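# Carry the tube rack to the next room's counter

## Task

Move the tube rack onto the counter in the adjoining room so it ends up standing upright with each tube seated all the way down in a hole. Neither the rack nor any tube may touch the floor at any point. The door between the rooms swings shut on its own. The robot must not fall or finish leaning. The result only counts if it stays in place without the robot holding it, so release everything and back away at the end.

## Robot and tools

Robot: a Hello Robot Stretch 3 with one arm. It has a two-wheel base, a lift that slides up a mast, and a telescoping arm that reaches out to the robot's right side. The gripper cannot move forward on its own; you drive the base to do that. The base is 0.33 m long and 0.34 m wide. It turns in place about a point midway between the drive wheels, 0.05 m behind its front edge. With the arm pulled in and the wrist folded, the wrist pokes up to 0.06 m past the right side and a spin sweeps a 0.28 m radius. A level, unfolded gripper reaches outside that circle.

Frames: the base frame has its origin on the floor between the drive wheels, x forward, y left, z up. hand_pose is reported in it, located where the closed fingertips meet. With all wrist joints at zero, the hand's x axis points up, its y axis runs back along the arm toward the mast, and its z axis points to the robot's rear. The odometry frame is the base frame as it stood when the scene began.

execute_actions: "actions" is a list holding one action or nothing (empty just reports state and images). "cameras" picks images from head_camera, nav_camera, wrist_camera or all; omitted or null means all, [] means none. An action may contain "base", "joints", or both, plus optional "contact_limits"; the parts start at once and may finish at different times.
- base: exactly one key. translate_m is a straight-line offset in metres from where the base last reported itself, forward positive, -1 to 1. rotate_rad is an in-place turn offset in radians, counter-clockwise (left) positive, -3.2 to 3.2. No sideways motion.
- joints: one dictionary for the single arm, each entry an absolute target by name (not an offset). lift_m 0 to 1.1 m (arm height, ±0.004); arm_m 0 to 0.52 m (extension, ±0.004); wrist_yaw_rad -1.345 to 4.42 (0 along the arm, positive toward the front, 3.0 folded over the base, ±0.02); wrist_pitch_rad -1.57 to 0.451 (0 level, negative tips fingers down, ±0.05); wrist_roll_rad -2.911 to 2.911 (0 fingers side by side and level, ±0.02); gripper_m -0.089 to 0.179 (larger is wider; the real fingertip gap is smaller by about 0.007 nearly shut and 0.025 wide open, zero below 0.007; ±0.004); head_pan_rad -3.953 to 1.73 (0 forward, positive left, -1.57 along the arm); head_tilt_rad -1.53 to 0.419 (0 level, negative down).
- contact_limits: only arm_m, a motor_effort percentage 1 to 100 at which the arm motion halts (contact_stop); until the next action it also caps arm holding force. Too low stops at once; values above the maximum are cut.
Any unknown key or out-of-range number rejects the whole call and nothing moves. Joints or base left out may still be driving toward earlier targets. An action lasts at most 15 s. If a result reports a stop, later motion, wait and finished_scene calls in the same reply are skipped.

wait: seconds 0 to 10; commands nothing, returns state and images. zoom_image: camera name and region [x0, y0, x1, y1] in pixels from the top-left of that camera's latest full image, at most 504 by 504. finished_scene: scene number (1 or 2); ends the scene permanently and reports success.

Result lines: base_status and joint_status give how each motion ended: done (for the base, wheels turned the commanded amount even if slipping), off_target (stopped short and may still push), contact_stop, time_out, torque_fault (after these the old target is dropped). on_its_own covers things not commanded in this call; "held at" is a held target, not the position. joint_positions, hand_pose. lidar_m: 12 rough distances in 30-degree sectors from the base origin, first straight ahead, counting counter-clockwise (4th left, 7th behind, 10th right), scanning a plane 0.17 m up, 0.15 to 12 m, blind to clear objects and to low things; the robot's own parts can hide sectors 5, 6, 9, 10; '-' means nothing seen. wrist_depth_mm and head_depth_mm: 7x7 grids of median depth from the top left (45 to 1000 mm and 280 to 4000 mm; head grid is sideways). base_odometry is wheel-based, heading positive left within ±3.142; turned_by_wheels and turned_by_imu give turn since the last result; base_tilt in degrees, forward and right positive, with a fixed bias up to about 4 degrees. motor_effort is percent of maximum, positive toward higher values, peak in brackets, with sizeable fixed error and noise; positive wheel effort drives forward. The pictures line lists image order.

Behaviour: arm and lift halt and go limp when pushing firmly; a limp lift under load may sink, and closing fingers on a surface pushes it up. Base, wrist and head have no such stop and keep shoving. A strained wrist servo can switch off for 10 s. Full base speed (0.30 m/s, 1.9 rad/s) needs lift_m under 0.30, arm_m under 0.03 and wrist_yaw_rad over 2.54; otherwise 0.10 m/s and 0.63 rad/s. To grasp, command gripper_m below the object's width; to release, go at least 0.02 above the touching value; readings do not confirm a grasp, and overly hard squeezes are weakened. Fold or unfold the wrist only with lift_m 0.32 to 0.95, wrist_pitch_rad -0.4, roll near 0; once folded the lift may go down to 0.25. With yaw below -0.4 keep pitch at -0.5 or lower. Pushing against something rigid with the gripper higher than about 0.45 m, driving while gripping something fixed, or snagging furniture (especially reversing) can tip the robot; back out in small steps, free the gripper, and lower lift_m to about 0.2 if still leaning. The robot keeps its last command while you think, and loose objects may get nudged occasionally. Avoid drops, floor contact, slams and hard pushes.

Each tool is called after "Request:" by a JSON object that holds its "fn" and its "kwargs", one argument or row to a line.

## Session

Request:
{"fn": "execute_actions", "kwargs": {
  "actions": []
}}

Scene clock: 0.00 s.
base_odometry: x=+0.000 y=+0.000 heading=+0.000 (m, m, rad; odometry frame)
turned_by_wheels: +0.000 (rad since the last result)
turned_by_imu: +0.000 (rad since the last result)
base_tilt: forward=+1.4 right=-1.6 (deg)
lidar_m: 0.64 0.76 0.68 0.69 0.82 1.69 3.15 1.73 1.85 1.16 0.71 0.63
head_depth_mm: 545 551 556 562 566 573 578 / 562 567 571 578 583 591 598 / 579 584 590 597 603 609 616 / 597 603 610 615 623 628 635 / 615 623 630 635 644 650 657 / 635 640 651 658 665 672 682 / 658 665 673 682 688 697 706
base_status: not commanded
joint_positions: lift_m=+0.428 arm_m=-0.003 wrist_yaw_rad=+3.102 wrist_pitch_rad=-0.533 wrist_roll_rad=-0.001 gripper_m=+0.037 head_pan_rad=-0.013 head_tilt_rad=-0.010
joint_status: not commanded
motor_effort: left_wheel=+1 right_wheel=+0 lift_m=+34 arm_m=-1 wrist_yaw_rad=+0 wrist_pitch_rad=+7 wrist_roll_rad=+0 gripper_m=+0 head_pan_rad=+0 head_tilt_rad=+1 (%)
hand_pose: x=-0.0129 y=+0.0661 z=+0.4156 quat_wxyz=(+0.200, +0.685, +0.173, +0.679) (m; base frame)
wrist_depth_mm: 988 866 - 717 653 601 572 / - - - 808 726 651 614 / - - - 881 813 720 672 / 959 954 908 895 846 796 732 / 773 758 753 734 753 718 708 / 657 644 659 624 639 615 606 / 558 560 - - 524 533 529
pictures: head_camera (sideways: a quarter turn clockwise sets it upright), nav_camera (sideways: a quarter turn counterclockwise sets it upright), wrist_camera
Images, in order (width x height): head_camera 896x504, nav_camera 672x504, wrist_camera 644x364.

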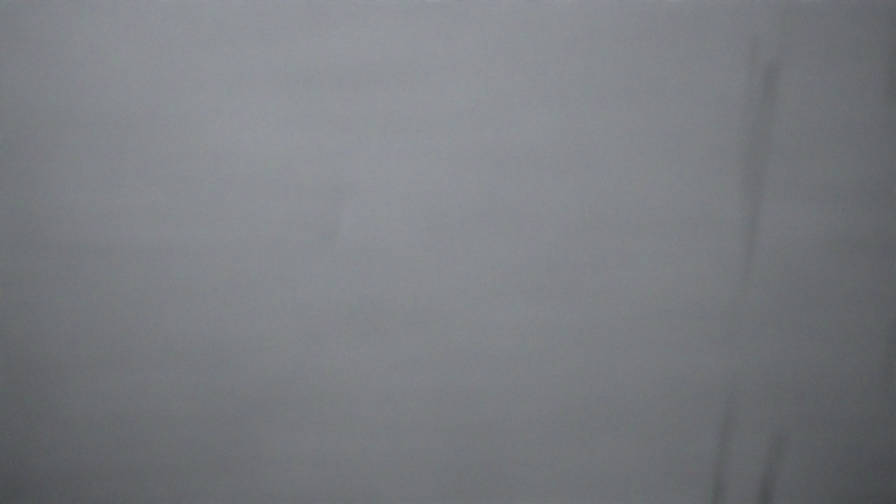

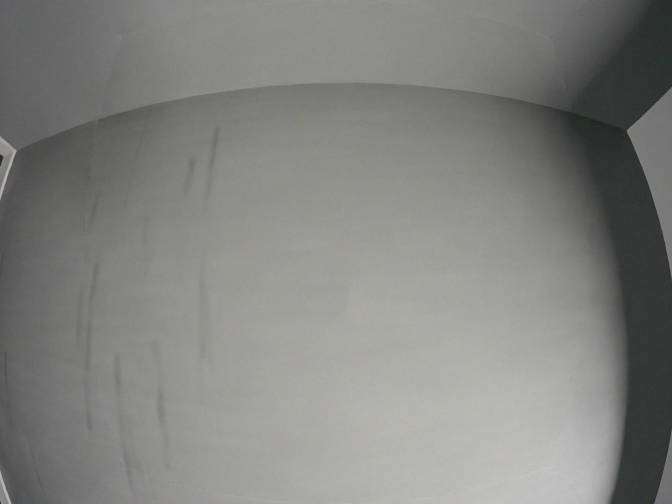

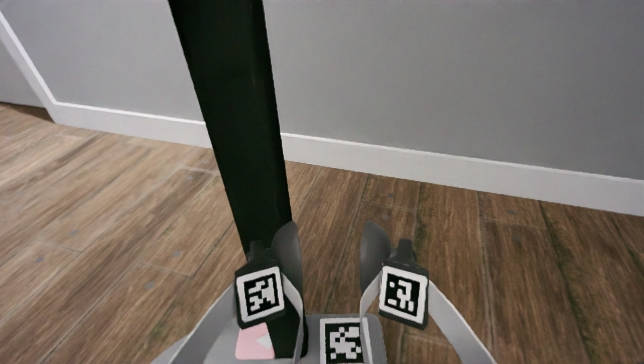

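Request:
{"fn": "execute_actions", "kwargs": {
  "actions": [
    {"joints": {"lift_m": 0.29, "wrist_pitch_rad": -0.4, "head_pan_rad": -2.55, "head_tilt_rad": -0.3}}
  ],
  "cameras": ["head_camera", "nav_camera"]
}}

Scene clock: 2.77 s.
base_odometry: x=+0.000 y=+0.000 heading=+0.000 (m, m, rad; odometry frame)
turned_by_wheels: +0.000 (rad since the last result)
turned_by_imu: -0.001 (rad since the last result)
base_tilt: forward=+1.4 right=-1.6 (deg)
lidar_m: 0.64 0.76 0.68 0.69 0.82 1.69 3.15 1.72 1.85 1.16 0.71 0.64
head_depth_mm: 2589 2758 3016 3180 2622 1946 1556 / 2381 2582 2720 2971 2614 1945 1548 / 2208 2322 2427 2666 2588 1948 1547 / 2031 2150 2208 1850 2365 1924 1550 / 1900 2003 2033 2227 2326 1945 1535 / 1781 1881 1935 2039 2193 1942 1553 / 1667 1760 1802 1393 2032 1951 1548
base_status: not commanded
joint_positions: lift_m=+0.291 arm_m=-0.003 wrist_yaw_rad=+3.102 wrist_pitch_rad=-0.422 wrist_roll_rad=-0.001 gripper_m=+0.037 head_pan_rad=-2.543 head_tilt_rad=-0.296
joint_status: all done
motor_effort: left_wheel=+1(1) right_wheel=+1(0) lift_m=+16(29) arm_m=-1(1) wrist_yaw_rad=+0(1) wrist_pitch_rad=+12(14) wrist_roll_rad=+0(0) gripper_m=+0(0) head_pan_rad=-3(37) head_tilt_rad=-3(14) (%)
hand_pose: x=-0.0123 y=+0.0816 z=+0.3023 quat_wxyz=(+0.162, +0.694, +0.135, +0.689) (m; base frame)
wrist_depth_mm: 956 874 - 703 643 596 554 / - 959 - 776 702 646 594 / - - - 826 754 705 638 / 858 845 836 799 775 735 673 / 672 663 641 643 642 606 609 / 544 543 547 544 - 509 505 / 462 - - - 427 436 429
pictures: head_camera (sideways: a quarter turn clockwise sets it upright), nav_camera (sideways: a quarter turn counterclockwise sets it upright)
Images, in order (width x height): head_camera 896x504, nav_camera 672x504.

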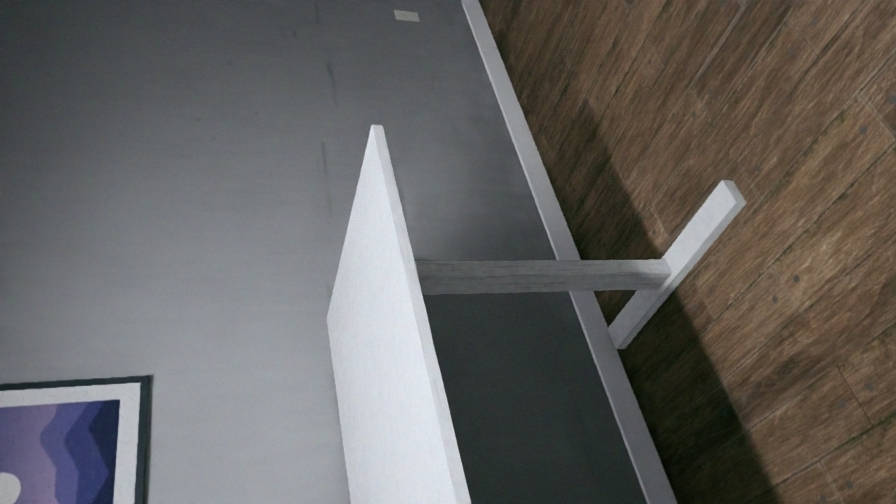

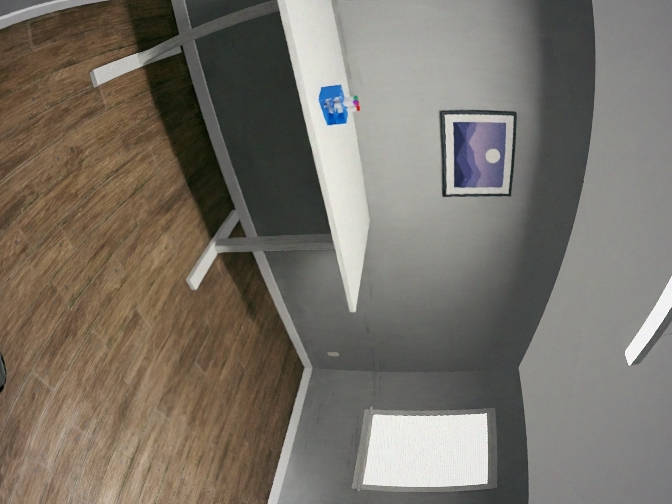

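Request:
{"fn": "execute_actions", "kwargs": {
  "actions": [
    {"base": {"rotate_rad": 0.5}}
  ],
  "cameras": ["head_camera", "nav_camera"]
}}

Scene clock: 5.37 s.
base_odometry: x=+0.000 y=+0.000 heading=+0.500 (m, m, rad; odometry frame)
turned_by_wheels: +0.500 (rad since the last result)
turned_by_imu: +0.497 (rad since the last result)
base_tilt: forward=+1.5 right=-1.6 (deg)
lidar_m: 0.75 0.68 0.68 0.80 1.44 3.14 1.73 1.84 1.22 0.72 0.63 0.64
head_depth_mm: 1678 1805 1894 1373 2201 1924 1548 / 1665 1762 1869 1383 2177 1942 1548 / 1639 1743 1822 1373 2112 1946 1548 / 1627 1727 1803 1250 2077 1942 1557 / 1602 1704 1749 1264 2028 1929 1542 / 1585 1658 1746 1267 1999 1936 1551 / 1556 1640 1718 1260 1934 1813 1539
base_status: done
joint_positions: lift_m=+0.291 arm_m=-0.003 wrist_yaw_rad=+3.102 wrist_pitch_rad=-0.422 wrist_roll_rad=-0.001 gripper_m=+0.037 head_pan_rad=-2.543 head_tilt_rad=-0.297
joint_status: not commanded
motor_effort: left_wheel=-2(11) right_wheel=+3(8) lift_m=+16(16) arm_m=-1(1) wrist_yaw_rad=+0(0) wrist_pitch_rad=+12(12) wrist_roll_rad=+0(0) gripper_m=+0(0) head_pan_rad=-3(3) head_tilt_rad=-2(3) (%)
hand_pose: x=-0.0123 y=+0.0816 z=+0.3024 quat_wxyz=(+0.162, +0.694, +0.135, +0.689) (m; base frame)
wrist_depth_mm: - - - 995 732 613 525 / - - - - 813 653 548 / - - - - 864 697 582 / 840 837 826 808 798 703 599 / 675 645 644 634 635 614 595 / 549 543 546 540 - 510 503 / 463 - - - 425 434 433
pictures: head_camera (sideways: a quarter turn clockwise sets it upright), nav_camera (sideways: a quarter turn counterclockwise sets it upright)
Images, in order (width x height): head_camera 896x504, nav_camera 672x504.

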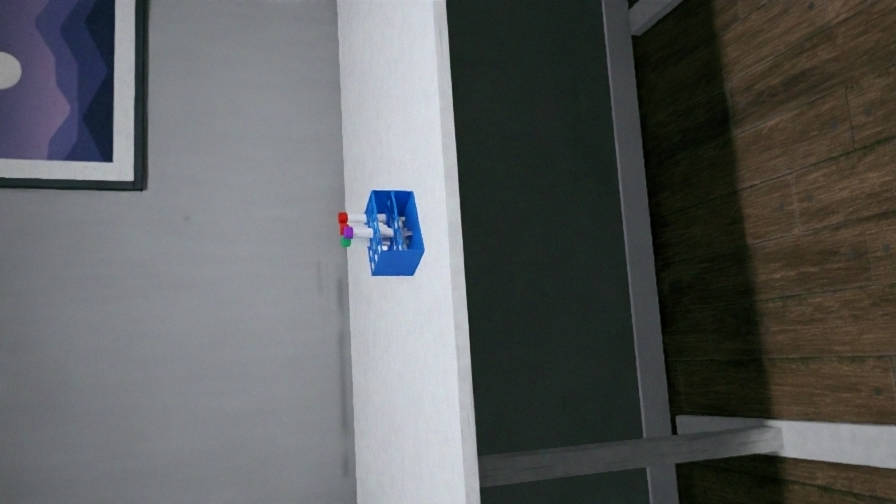

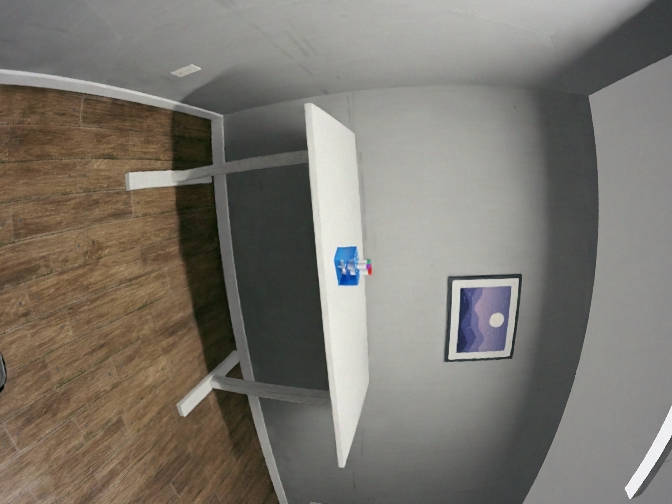

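Request:
{"fn": "zoom_image", "kwargs": {
  "camera": "head_camera",
  "region": [326, 176, 476, 296]
}}

Region (326, 176, 476, 296) of head_camera's 896x504 image, scaled by 3.360, with more detail than that image has; it fills the top 403 rows of this view, and the rest is white.

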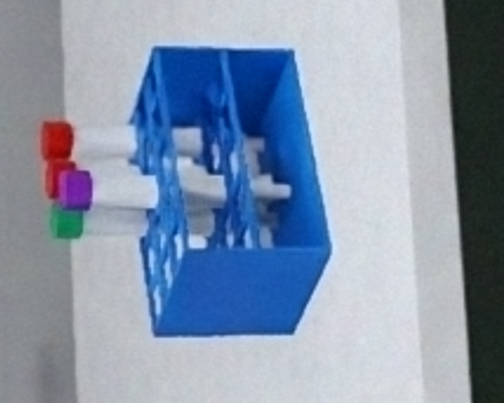

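Request:
{"fn": "execute_actions", "kwargs": {
  "actions": [],
  "cameras": ["wrist_camera"]
}}

Scene clock: 9.20 s.
base_odometry: x=+0.000 y=+0.000 heading=+0.500 (m, m, rad; odometry frame)
turned_by_wheels: +0.000 (rad since the last result)
turned_by_imu: -0.001 (rad since the last result)
base_tilt: forward=+1.4 right=-1.6 (deg)
lidar_m: 0.75 0.68 0.68 0.81 1.45 3.15 1.73 1.85 1.21 0.72 0.63 0.63
head_depth_mm: 1685 1806 1878 1382 2196 1944 1550 / 1656 1782 1882 1370 2144 1937 1547 / 1648 1740 1824 1378 2122 1954 1552 / 1622 1724 1799 1248 2089 1938 1545 / 1600 1703 1761 1263 2040 1929 1545 / 1580 1684 1732 1268 2006 1935 1556 / 1555 1648 1710 1260 1924 1790 1548
base_status: done
joint_positions: lift_m=+0.291 arm_m=-0.003 wrist_yaw_rad=+3.102 wrist_pitch_rad=-0.422 wrist_roll_rad=-0.001 gripper_m=+0.037 head_pan_rad=-2.543 head_tilt_rad=-0.297
joint_status: not commanded
motor_effort: left_wheel=-3(11) right_wheel=+2(8) lift_m=+16(16) arm_m=-1(1) wrist_yaw_rad=+1(0) wrist_pitch_rad=+12(12) wrist_roll_rad=+0(0) gripper_m=+0(0) head_pan_rad=-3(3) head_tilt_rad=-2(3) (%)
hand_pose: x=-0.0123 y=+0.0816 z=+0.3024 quat_wxyz=(+0.162, +0.694, +0.135, +0.689) (m; base frame)
wrist_depth_mm: - - - 967 747 617 528 / - - - - 814 658 558 / - - - - 844 688 576 / 848 833 820 809 786 714 602 / 668 657 651 638 638 617 589 / 544 531 546 541 - 509 502 / 463 - - - 427 435 435
pictures: wrist_camera
Images, in order (width x height): wrist_camera 644x364.

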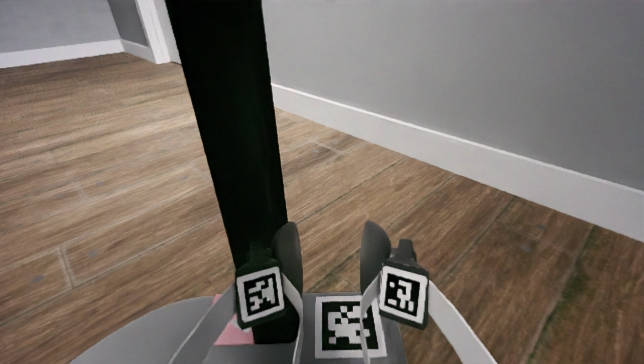

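Request:
{"fn": "execute_actions", "kwargs": {
  "actions": [
    {"base": {"rotate_rad": 0.86}, "joints": {"lift_m": 0.47}}
  ],
  "cameras": []
}}

Request:
{"fn": "execute_actions", "kwargs": {
  "actions": [
    {"base": {"translate_m": -0.53}, "joints": {"lift_m": 1.055, "arm_m": 0.18, "wrist_yaw_rad": -1.25, "wrist_pitch_rad": -0.5, "head_pan_rad": 0.86, "head_tilt_rad": -0.15}}
  ]
}}

Scene clock: 14.37 s.
base_odometry: x=+0.000 y=+0.000 heading=+1.360 (m, m, rad; odometry frame)
turned_by_wheels: +0.860 (rad since the last result)
turned_by_imu: +0.856 (rad since the last result)
base_tilt: forward=+1.5 right=-1.7 (deg)
lidar_m: 0.68 0.73 1.08 3.14 2.39 1.72 1.39 0.82 0.65 0.63 0.68 0.69
head_depth_mm: 1265 1370 1516 1663 1871 1854 1547 / 1084 1168 1262 1363 1498 1664 1540 / 958 1017 1083 1169 1255 1365 1438 / 849 900 949 1010 1080 1161 1250 / 765 806 848 897 947 1009 1079 / 694 729 762 803 848 891 948 / 642 666 696 727 764 802 845
base_status: done
joint_positions: lift_m=+0.469 arm_m=-0.003 wrist_yaw_rad=+3.102 wrist_pitch_rad=-0.421 wrist_roll_rad=-0.001 gripper_m=+0.037 head_pan_rad=-2.543 head_tilt_rad=-0.297
joint_status: all done
motor_effort: left_wheel=-2(12) right_wheel=+3(8) lift_m=+51(54) arm_m=-1(0) wrist_yaw_rad=+0(0) wrist_pitch_rad=+11(12) wrist_roll_rad=+0(0) gripper_m=+0(1) head_pan_rad=-3(3) head_tilt_rad=-2(1) (%)
hand_pose: x=-0.0123 y=+0.0817 z=+0.4813 quat_wxyz=(+0.162, +0.694, +0.134, +0.689) (m; base frame)
wrist_depth_mm: - - - - - - 940 / - - - - - - 911 / - - - - - - 906 / - - - - - - 915 / 941 916 931 929 911 894 845 / 784 771 778 746 755 734 721 / 656 653 616 639 607 628 619
pictures: none
No camera images: the call's "cameras" was empty. Leave "cameras" out to get every camera's image.

Scene clock: 20.63 s.
base_odometry: x=-0.111 y=-0.518 heading=+1.360 (m, m, rad; odometry frame)
turned_by_wheels: +0.000 (rad since the last result)
turned_by_imu: -0.002 (rad since the last result)
base_tilt: forward=+1.5 right=-1.8 (deg)
lidar_m: 1.21 1.30 2.03 3.18 1.71 1.34 0.86 0.75 0.59 0.58 0.62 0.93
head_depth_mm: 1315 1354 1395 1423 1477 1516 1548 / 1450 1496 1533 1594 1648 1702 1699 / 1607 1669 1707 1767 1834 1916 1768 / 1929 2018 2096 2182 2283 2258 1777 / 2183 2341 2461 2562 2684 2343 1773 / 2487 2601 2734 2887 3010 2337 1786 / 2941 2977 3143 3257 3199 2329 1782
base_status: done
joint_positions: lift_m=+1.054 arm_m=+0.180 wrist_yaw_rad=-1.247 wrist_pitch_rad=-0.511 wrist_roll_rad=-0.001 gripper_m=+0.037 head_pan_rad=+0.853 head_tilt_rad=-0.162
joint_status: all done
motor_effort: left_wheel=-2(9) right_wheel=+3(4) lift_m=+51(52) arm_m=+2(1) wrist_yaw_rad=-4(6) wrist_pitch_rad=+6(11) wrist_roll_rad=+0(0) gripper_m=+0(0) head_pan_rad=+3(36) head_tilt_rad=+3(14) (%)
hand_pose: x=-0.2222 y=-0.3919 z=+1.0468 quat_wxyz=(+0.451, -0.254, -0.659, -0.545) (m; base frame)
wrist_depth_mm: 173 209 284 439 973 990 903 / 179 217 299 482 - - 616 / 183 226 318 523 - - 453 / 189 237 337 587 - - 395 / 196 250 352 700 - - - / 204 262 347 831 - - - / 212 274 466 915 - - -
pictures: head_camera (sideways: a quarter turn clockwise sets it upright), nav_camera (sideways: a quarter turn counterclockwise sets it upright), wrist_camera
Images, in order (width x height): head_camera 896x504, nav_camera 672x504, wrist_camera 644x364.

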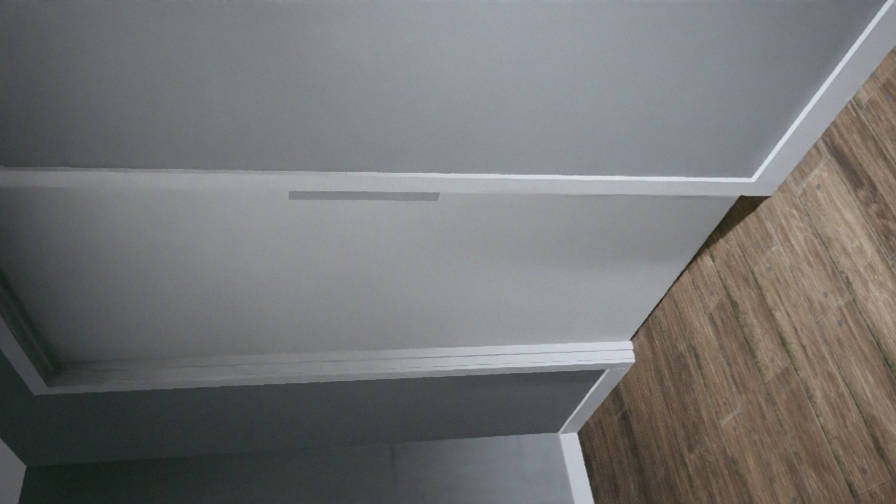

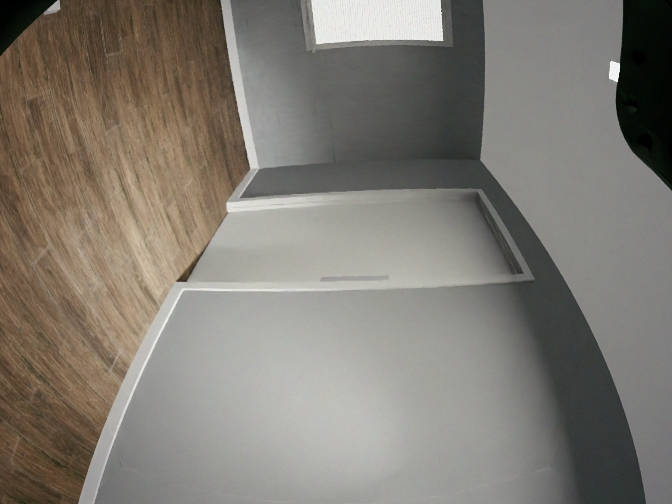

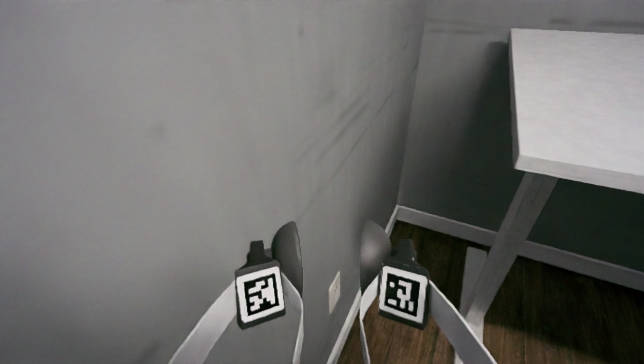

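Request:
{"fn": "execute_actions", "kwargs": {
  "actions": [
    {"base": {"rotate_rad": -1.6}, "joints": {"lift_m": 1.03, "arm_m": 0.4, "gripper_m": 0.15, "head_pan_rad": -1.85, "head_tilt_rad": -0.55}}
  ]
}}

Scene clock: 24.73 s.
base_odometry: x=-0.111 y=-0.518 heading=-0.240 (m, m, rad; odometry frame)
turned_by_wheels: -1.600 (rad since the last result)
turned_by_imu: -1.597 (rad since the last result)
base_tilt: forward=+1.5 right=-1.7 (deg)
lidar_m: 0.58 0.62 0.90 1.21 1.29 1.98 3.20 1.38 1.35 0.86 0.77 0.59
head_depth_mm: 1217 1294 - - 1832 1521 1287 / 1193 - - 653 1782 1512 1285 / 1161 - - 652 1761 1529 1288 / 1131 - 838 653 1728 1509 1281 / 1108 - 799 625 1699 1512 1286 / 1081 - 781 628 1679 1503 1278 / 1082 - 815 627 1080 1405 1280
base_status: done
joint_positions: lift_m=+1.031 arm_m=+0.400 wrist_yaw_rad=-1.247 wrist_pitch_rad=-0.512 wrist_roll_rad=-0.001 gripper_m=+0.150 head_pan_rad=-1.843 head_tilt_rad=-0.544
joint_status: all done
motor_effort: left_wheel=+4(11) right_wheel=-1(4) lift_m=+16(46) arm_m=+2(1) wrist_yaw_rad=-2(3) wrist_pitch_rad=+7(7) wrist_roll_rad=+0(0) gripper_m=+0(84) head_pan_rad=-3(38) head_tilt_rad=-4(22) (%)
hand_pose: x=-0.2220 y=-0.6117 z=+1.0227 quat_wxyz=(+0.451, -0.253, -0.660, -0.545) (m; base frame)
wrist_depth_mm: 599 755 934 968 936 - - / 597 623 610 511 580 666 - / 454 444 436 262 414 458 - / 350 342 336 225 327 341 - / 282 280 276 247 266 286 - / 239 - 234 230 228 - - / 212 199 203 202 198 195 -
pictures: head_camera (sideways: a quarter turn clockwise sets it upright), nav_camera (sideways: a quarter turn counterclockwise sets it upright), wrist_camera
Images, in order (width x height): head_camera 896x504, nav_camera 672x504, wrist_camera 644x364.

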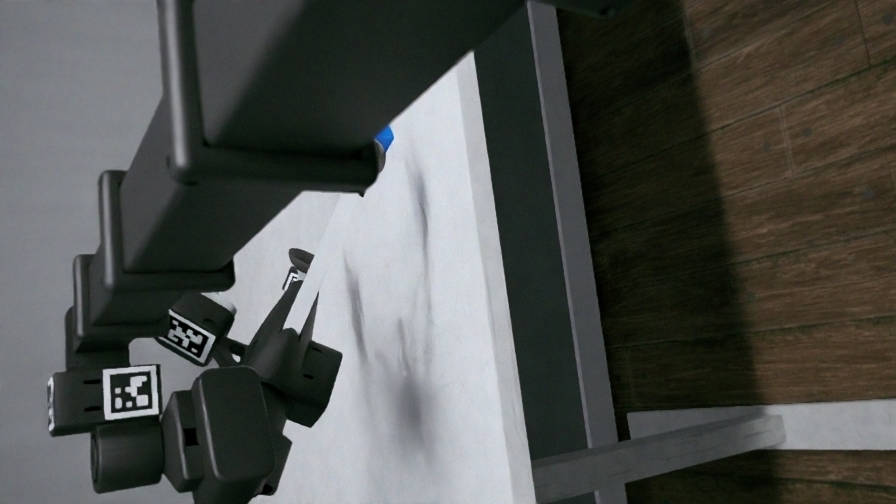

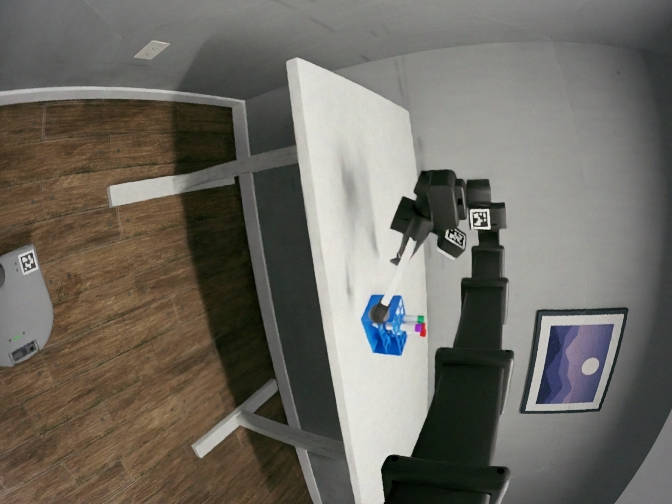

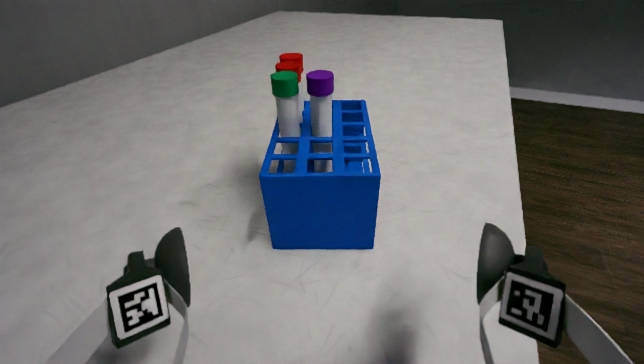

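Request:
{"fn": "zoom_image", "kwargs": {
  "camera": "wrist_camera",
  "region": [220, 40, 430, 270]
}}

Region (220, 40, 430, 270) of wrist_camera's 644x364 image, scaled by 2.191; it fills the left 460 columns of this view, and the rest is white.

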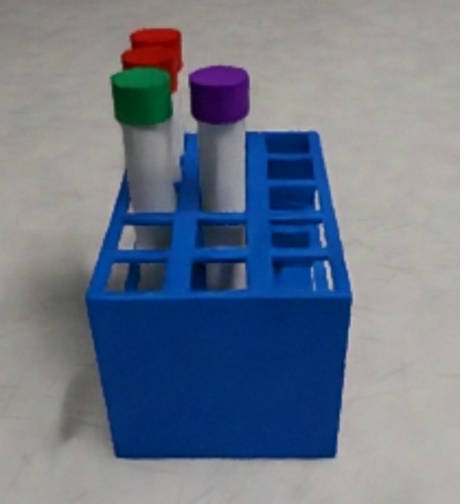

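Request:
{"fn": "execute_actions", "kwargs": {
  "actions": [
    {"base": {"translate_m": -0.082}, "joints": {"lift_m": 1.013, "arm_m": 0.437, "gripper_m": 0.165}}
  ],
  "cameras": ["wrist_camera", "nav_camera"]
}}

Scene clock: 27.90 s.
base_odometry: x=-0.191 y=-0.499 heading=-0.240 (m, m, rad; odometry frame)
turned_by_wheels: +0.000 (rad since the last result)
turned_by_imu: -0.001 (rad since the last result)
base_tilt: forward=+1.5 right=-1.6 (deg)
lidar_m: 0.66 0.71 1.02 1.21 1.29 1.99 3.11 1.31 1.34 0.87 0.87 0.68
head_depth_mm: 1210 1298 - - 1776 1471 1295 / 1186 1275 - 1169 1789 1512 1295 / 1161 - - 627 1760 1523 1287 / 1137 - 740 627 1732 1520 1282 / 1107 - 819 627 1701 1510 1293 / 1087 - 778 625 1694 1509 1280 / 1080 - 815 625 1612 1401 1262
base_status: done
joint_positions: lift_m=+1.014 arm_m=+0.437 wrist_yaw_rad=-1.247 wrist_pitch_rad=-0.512 wrist_roll_rad=-0.001 gripper_m=+0.165 head_pan_rad=-1.843 head_tilt_rad=-0.544
joint_status: all done
motor_effort: left_wheel=+5(5) right_wheel=-1(6) lift_m=+16(17) arm_m=+2(6) wrist_yaw_rad=-2(3) wrist_pitch_rad=+7(7) wrist_roll_rad=+0(0) gripper_m=-1(64) head_pan_rad=-3(3) head_tilt_rad=-3(3) (%)
hand_pose: x=-0.2220 y=-0.6487 z=+1.0057 quat_wxyz=(+0.451, -0.253, -0.660, -0.545) (m; base frame)
wrist_depth_mm: 568 697 858 903 840 - - / 551 567 552 509 526 510 - / 415 404 377 157 378 370 - / 317 314 308 172 285 293 - / 259 260 244 157 229 251 - / 218 - 201 136 140 207 - / 190 182 180 165 173 179 179
pictures: nav_camera (sideways: a quarter turn counterclockwise sets it upright), wrist_camera
Images, in order (width x height): nav_camera 672x504, wrist_camera 644x364.

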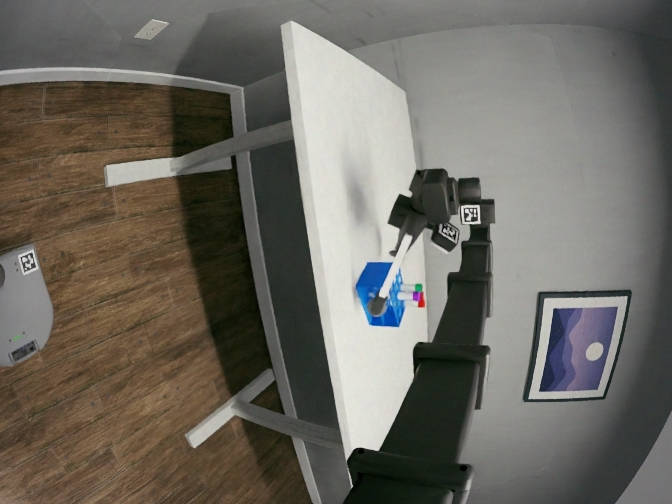

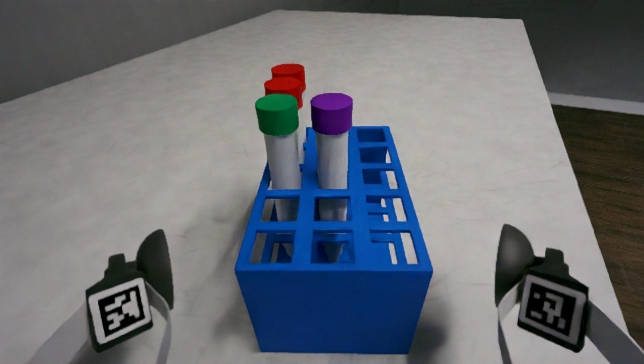

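Request:
{"fn": "execute_actions", "kwargs": {
  "actions": [
    {"joints": {"lift_m": 1.01, "gripper_m": 0.026}}
  ],
  "cameras": ["wrist_camera", "nav_camera"]
}}

Scene clock: 30.10 s.
base_odometry: x=-0.191 y=-0.499 heading=-0.240 (m, m, rad; odometry frame)
turned_by_wheels: +0.000 (rad since the last result)
turned_by_imu: -0.001 (rad since the last result)
base_tilt: forward=+1.5 right=-1.7 (deg)
lidar_m: 0.66 0.71 1.03 1.21 1.29 1.98 3.11 1.31 1.34 0.87 0.88 0.68
head_depth_mm: 1208 1285 - - 1770 1482 1292 / 1188 1274 - - 1779 1508 1283 / 1164 1244 - 627 1749 1520 1284 / 1139 - 742 625 1722 1510 1291 / 1112 - 818 626 1687 1510 1293 / 1087 - 776 627 1675 1503 1289 / 1080 - 816 625 1637 1400 1261
base_status: not commanded
joint_positions: lift_m=+1.011 arm_m=+0.437 wrist_yaw_rad=-1.249 wrist_pitch_rad=-0.508 wrist_roll_rad=-0.001 gripper_m=+0.027 head_pan_rad=-1.843 head_tilt_rad=-0.544
joint_status: all done
motor_effort: left_wheel=+5(5) right_wheel=-1(2) lift_m=+17(17) arm_m=+2(2) wrist_yaw_rad=-2(3) wrist_pitch_rad=+4(7) wrist_roll_rad=+0(0) gripper_m=-19(94) head_pan_rad=-3(3) head_tilt_rad=-3(3) (%)
hand_pose: x=-0.2227 y=-0.6486 z=+1.0037 quat_wxyz=(+0.452, -0.255, -0.659, -0.545) (m; base frame)
wrist_depth_mm: 562 698 858 909 848 - - / 550 572 558 505 526 514 - / 409 404 375 160 380 372 - / 314 311 306 173 283 292 - / 257 253 246 154 226 242 - / 216 214 137 138 136 205 208 / 187 185 178 166 170 176 178
pictures: nav_camera (sideways: a quarter turn counterclockwise sets it upright), wrist_camera
Images, in order (width x height): nav_camera 672x504, wrist_camera 644x364.

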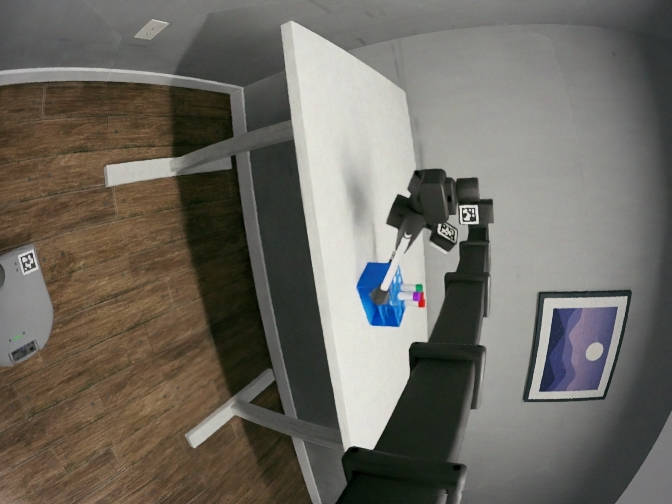

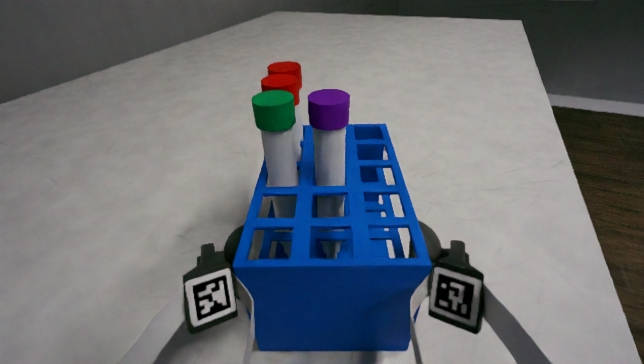

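Request:
{"fn": "execute_actions", "kwargs": {
  "actions": [
    {"joints": {"lift_m": 1.045}}
  ],
  "cameras": ["wrist_camera", "nav_camera"]
}}

Scene clock: 31.40 s.
base_odometry: x=-0.191 y=-0.499 heading=-0.240 (m, m, rad; odometry frame)
turned_by_wheels: +0.000 (rad since the last result)
turned_by_imu: +0.000 (rad since the last result)
base_tilt: forward=+1.4 right=-1.6 (deg)
lidar_m: 0.66 0.71 1.03 1.21 1.29 1.99 3.11 1.31 1.34 0.87 0.88 0.67
head_depth_mm: 1194 - - 681 1812 1514 1297 / 1177 - 740 677 1795 1505 1281 / 1142 - 731 652 1759 1514 1282 / 1114 1180 740 625 1719 1513 1289 / 1093 1175 820 626 1691 1507 1285 / 1076 - 814 626 1676 1519 1285 / 1069 - 858 627 1623 1389 1261
base_status: not commanded
joint_positions: lift_m=+1.044 arm_m=+0.437 wrist_yaw_rad=-1.249 wrist_pitch_rad=-0.521 wrist_roll_rad=-0.001 gripper_m=+0.027 head_pan_rad=-1.843 head_tilt_rad=-0.544
joint_status: all done
motor_effort: left_wheel=+3(4) right_wheel=-1(2) lift_m=+52(54) arm_m=+2(2) wrist_yaw_rad=-1(2) wrist_pitch_rad=+11(13) wrist_roll_rad=+0(0) gripper_m=-18(19) head_pan_rad=-3(3) head_tilt_rad=-2(4) (%)
hand_pose: x=-0.2208 y=-0.6480 z=+1.0345 quat_wxyz=(+0.448, -0.251, -0.660, -0.548) (m; base frame)
wrist_depth_mm: 562 708 901 - 933 - - / 572 652 626 609 599 619 - / 467 465 446 168 432 427 - / 364 359 349 179 328 343 - / 297 291 289 162 248 280 - / 251 249 139 138 138 239 - / 218 217 208 158 166 209 -
pictures: nav_camera (sideways: a quarter turn counterclockwise sets it upright), wrist_camera
Images, in order (width x height): nav_camera 672x504, wrist_camera 644x364.

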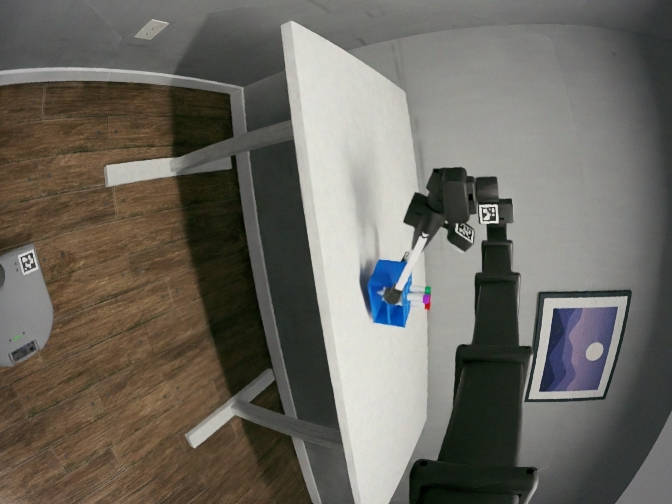

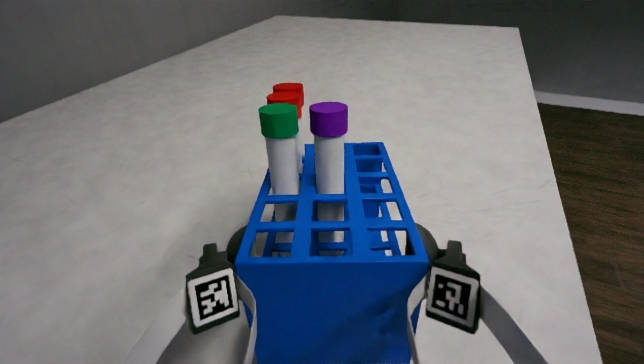

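Request:
{"fn": "execute_actions", "kwargs": {
  "actions": [],
  "cameras": ["wrist_camera", "nav_camera"]
}}

Scene clock: 31.57 s.
base_odometry: x=-0.191 y=-0.499 heading=-0.240 (m, m, rad; odometry frame)
turned_by_wheels: +0.000 (rad since the last result)
turned_by_imu: +0.000 (rad since the last result)
base_tilt: forward=+1.5 right=-1.6 (deg)
lidar_m: 0.66 0.71 1.03 1.21 1.29 1.99 3.11 1.31 1.34 0.87 0.88 0.68
head_depth_mm: 1192 - - 680 1821 1521 1292 / 1177 - 744 681 1781 1515 1297 / 1145 - 732 653 1754 1526 1288 / 1113 1174 742 627 1737 1511 1295 / 1090 1175 819 626 1692 1523 1277 / 1070 - 816 626 1673 1509 1288 / 1064 - 858 627 1621 1396 1259
base_status: not commanded
joint_positions: lift_m=+1.044 arm_m=+0.437 wrist_yaw_rad=-1.249 wrist_pitch_rad=-0.521 wrist_roll_rad=-0.001 gripper_m=+0.027 head_pan_rad=-1.843 head_tilt_rad=-0.544
joint_status: all done
motor_effort: left_wheel=+3(4) right_wheel=-1(2) lift_m=+52(54) arm_m=+2(2) wrist_yaw_rad=-1(2) wrist_pitch_rad=+11(13) wrist_roll_rad=+0(0) gripper_m=-18(19) head_pan_rad=-3(3) head_tilt_rad=-2(4) (%)
hand_pose: x=-0.2208 y=-0.6480 z=+1.0345 quat_wxyz=(+0.448, -0.251, -0.660, -0.548) (m; base frame)
wrist_depth_mm: 567 707 892 963 936 - - / 572 644 630 613 596 630 - / 471 464 455 168 441 431 - / 361 357 353 179 330 338 - / 299 294 291 162 249 281 - / 252 250 139 139 137 238 - / 219 217 209 158 166 208 -
pictures: nav_camera (sideways: a quarter turn counterclockwise sets it upright), wrist_camera
Images, in order (width x height): nav_camera 672x504, wrist_camera 644x364.

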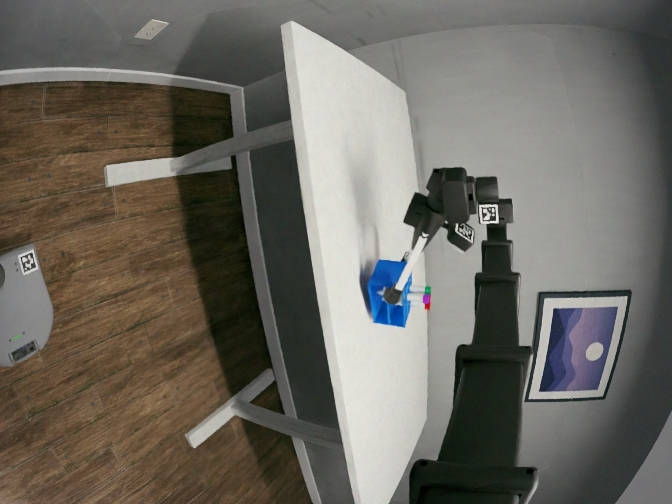

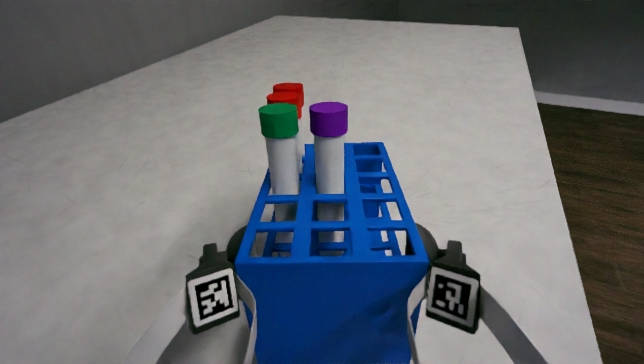

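Request:
{"fn": "zoom_image", "kwargs": {
  "camera": "nav_camera",
  "region": [340, 220, 470, 350]
}}

Request:
{"fn": "zoom_image", "kwargs": {
  "camera": "wrist_camera",
  "region": [170, 120, 500, 364]
}}

Region (340, 220, 470, 350) of nav_camera's 672x504 image, scaled by 3.877, with more detail than that image has.

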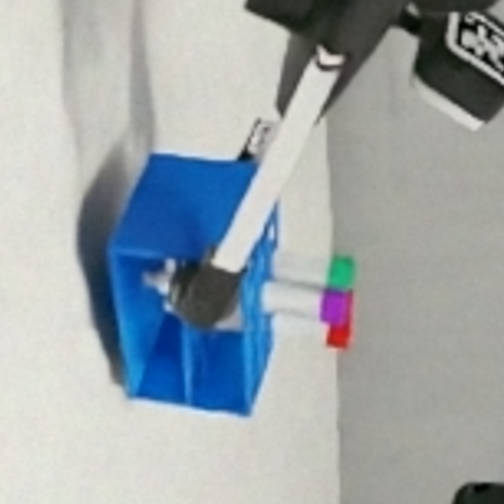

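Region (170, 120, 500, 364) of wrist_camera's 644x364 image, scaled by 1.527; it fills the top 373 rows of this view, and the rest is white.

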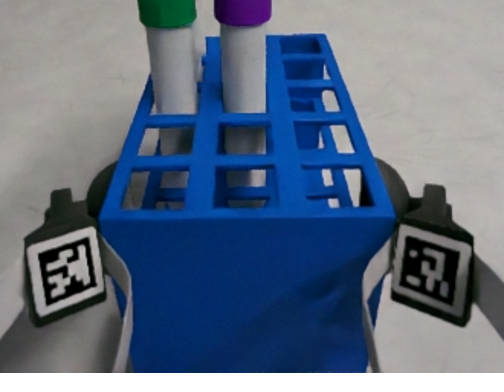

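Request:
{"fn": "execute_actions", "kwargs": {
  "actions": [
    {"base": {"rotate_rad": -0.577}, "joints": {"lift_m": 1.06, "arm_m": 0.27, "head_pan_rad": -1.7, "head_tilt_rad": -0.9}}
  ]
}}

Scene clock: 37.17 s.
base_odometry: x=-0.191 y=-0.499 heading=-0.817 (m, m, rad; odometry frame)
turned_by_wheels: -0.577 (rad since the last result)
turned_by_imu: -0.577 (rad since the last result)
base_tilt: forward=+1.5 right=-1.6 (deg)
lidar_m: 0.69 0.66 0.69 0.97 1.23 1.27 1.76 3.12 1.31 1.36 0.87 0.88
head_depth_mm: 478 527 1857 1580 1407 1253 1137 / 693 1426 1809 1595 1398 1260 1161 / 670 1931 1794 1598 1405 1258 1160 / 650 1807 1853 1596 1412 1257 1153 / 670 1652 1803 1599 1403 1258 1139 / 689 594 1739 1590 1398 1253 1141 / 688 578 1658 1597 1402 1255 1135
base_status: done
joint_positions: lift_m=+1.059 arm_m=+0.270 wrist_yaw_rad=-1.249 wrist_pitch_rad=-0.523 wrist_roll_rad=-0.001 gripper_m=+0.027 head_pan_rad=-1.707 head_tilt_rad=-0.889
joint_status: all done
motor_effort: left_wheel=+4(14) right_wheel=-1(7) lift_m=+52(53) arm_m=-4(7) wrist_yaw_rad=-2(2) wrist_pitch_rad=+12(13) wrist_roll_rad=+0(0) gripper_m=-18(18) head_pan_rad=+3(15) head_tilt_rad=-4(20) (%)
hand_pose: x=-0.2206 y=-0.4817 z=+1.0492 quat_wxyz=(+0.448, -0.250, -0.661, -0.548) (m; base frame)
wrist_depth_mm: - - - - - - - / 714 685 - - - - - / 499 495 - 166 - - - / 389 403 - 180 - - - / 318 - - 162 249 - - / 272 - 139 139 138 - - / 241 - - 158 166 - -
pictures: head_camera (sideways: a quarter turn clockwise sets it upright), nav_camera (sideways: a quarter turn counterclockwise sets it upright), wrist_camera
Images, in order (width x height): head_camera 896x504, nav_camera 672x504, wrist_camera 644x364.

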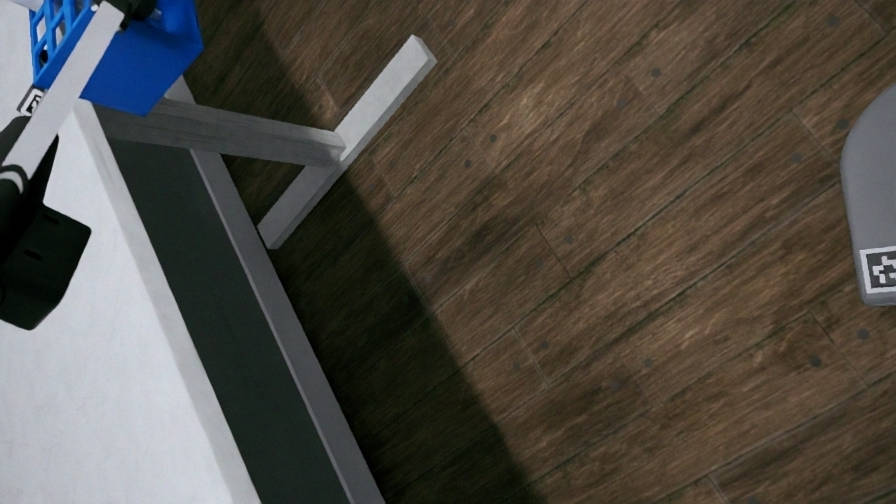

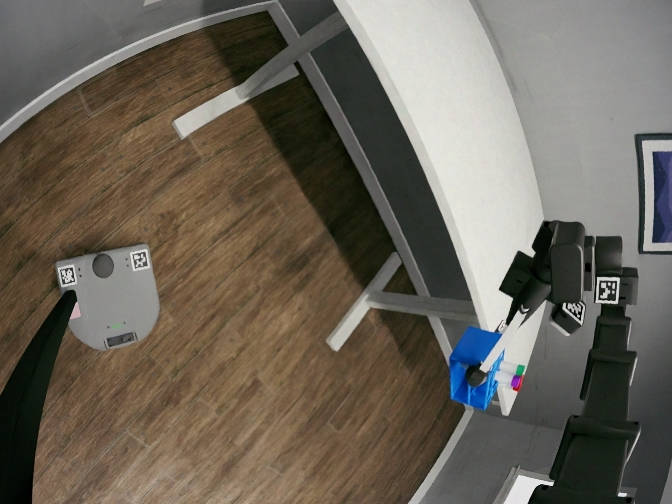

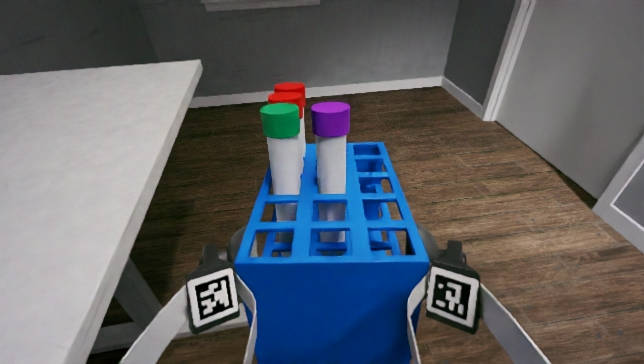

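Request:
{"fn": "execute_actions", "kwargs": {
  "actions": [
    {"base": {"translate_m": -0.3}, "joints": {"lift_m": 0.68, "arm_m": 0.02, "head_pan_rad": -1.57, "head_tilt_rad": -1.4}}
  ]
}}

Scene clock: 41.77 s.
base_odometry: x=-0.396 y=-0.280 heading=-0.817 (m, m, rad; odometry frame)
turned_by_wheels: +0.000 (rad since the last result)
turned_by_imu: -0.001 (rad since the last result)
base_tilt: forward=+1.5 right=-1.6 (deg)
lidar_m: 0.95 0.93 0.97 1.10 1.08 1.12 1.67 2.85 2.02 1.24 1.46 1.10
head_depth_mm: 1395 1359 650 - - - - / 1378 1360 - - - 1214 - / 1391 1347 - 1274 - - - / 1387 1349 - - - 1205 1183 / 1384 1351 1306 1271 1237 1220 1185 / 1392 1338 1309 1276 1241 1210 1181 / 1382 1345 1301 1274 1237 1209 1178
base_status: done
joint_positions: lift_m=+0.681 arm_m=+0.020 wrist_yaw_rad=-1.249 wrist_pitch_rad=-0.523 wrist_roll_rad=-0.001 gripper_m=+0.027 head_pan_rad=-1.577 head_tilt_rad=-1.384
joint_status: all done
motor_effort: left_wheel=+3(5) right_wheel=-2(5) lift_m=+17(46) arm_m=-4(6) wrist_yaw_rad=-2(1) wrist_pitch_rad=+12(12) wrist_roll_rad=+0(0) gripper_m=-18(18) head_pan_rad=+2(14) head_tilt_rad=-7(24) (%)
hand_pose: x=-0.2206 y=-0.2317 z=+0.6705 quat_wxyz=(+0.448, -0.250, -0.661, -0.548) (m; base frame)
wrist_depth_mm: - - - - - - - / - - - - - - - / - - - 168 - - - / - - - 179 - - - / - - - 163 249 - - / 969 946 139 139 138 911 907 / 819 828 798 158 166 800 790
pictures: head_camera (sideways: a quarter turn clockwise sets it upright), nav_camera (sideways: a quarter turn counterclockwise sets it upright), wrist_camera
Images, in order (width x height): head_camera 896x504, nav_camera 672x504, wrist_camera 644x364.

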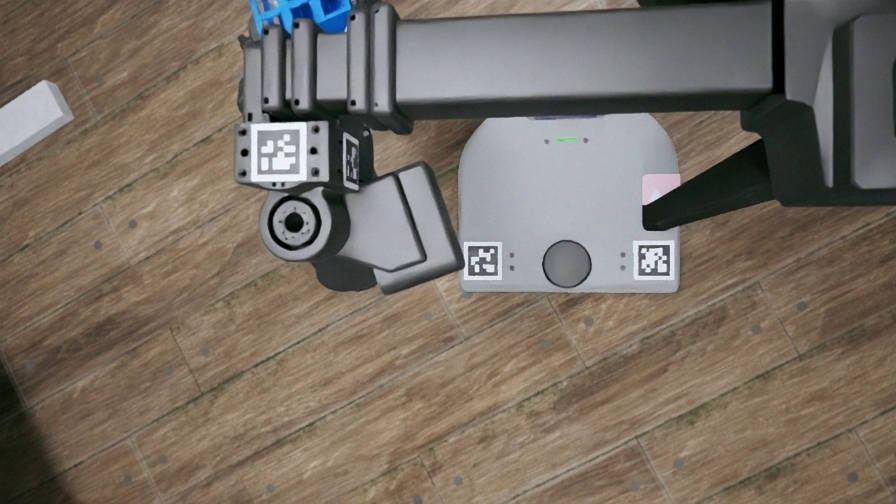

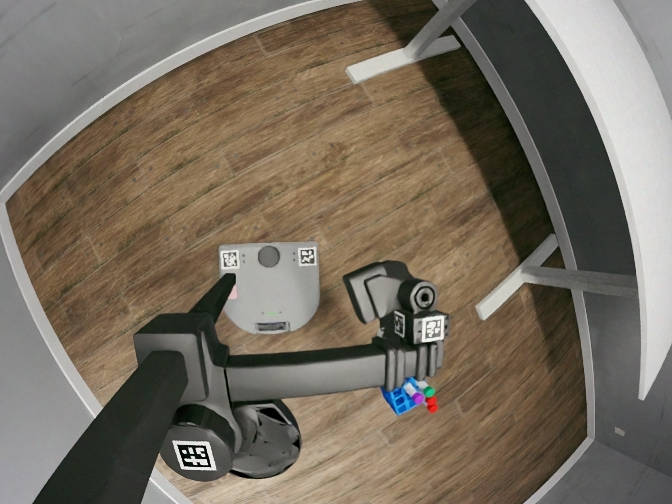

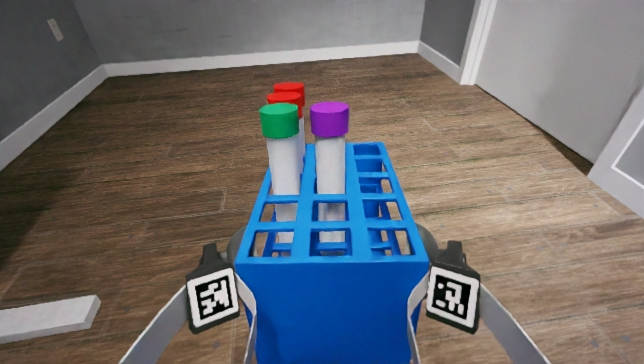

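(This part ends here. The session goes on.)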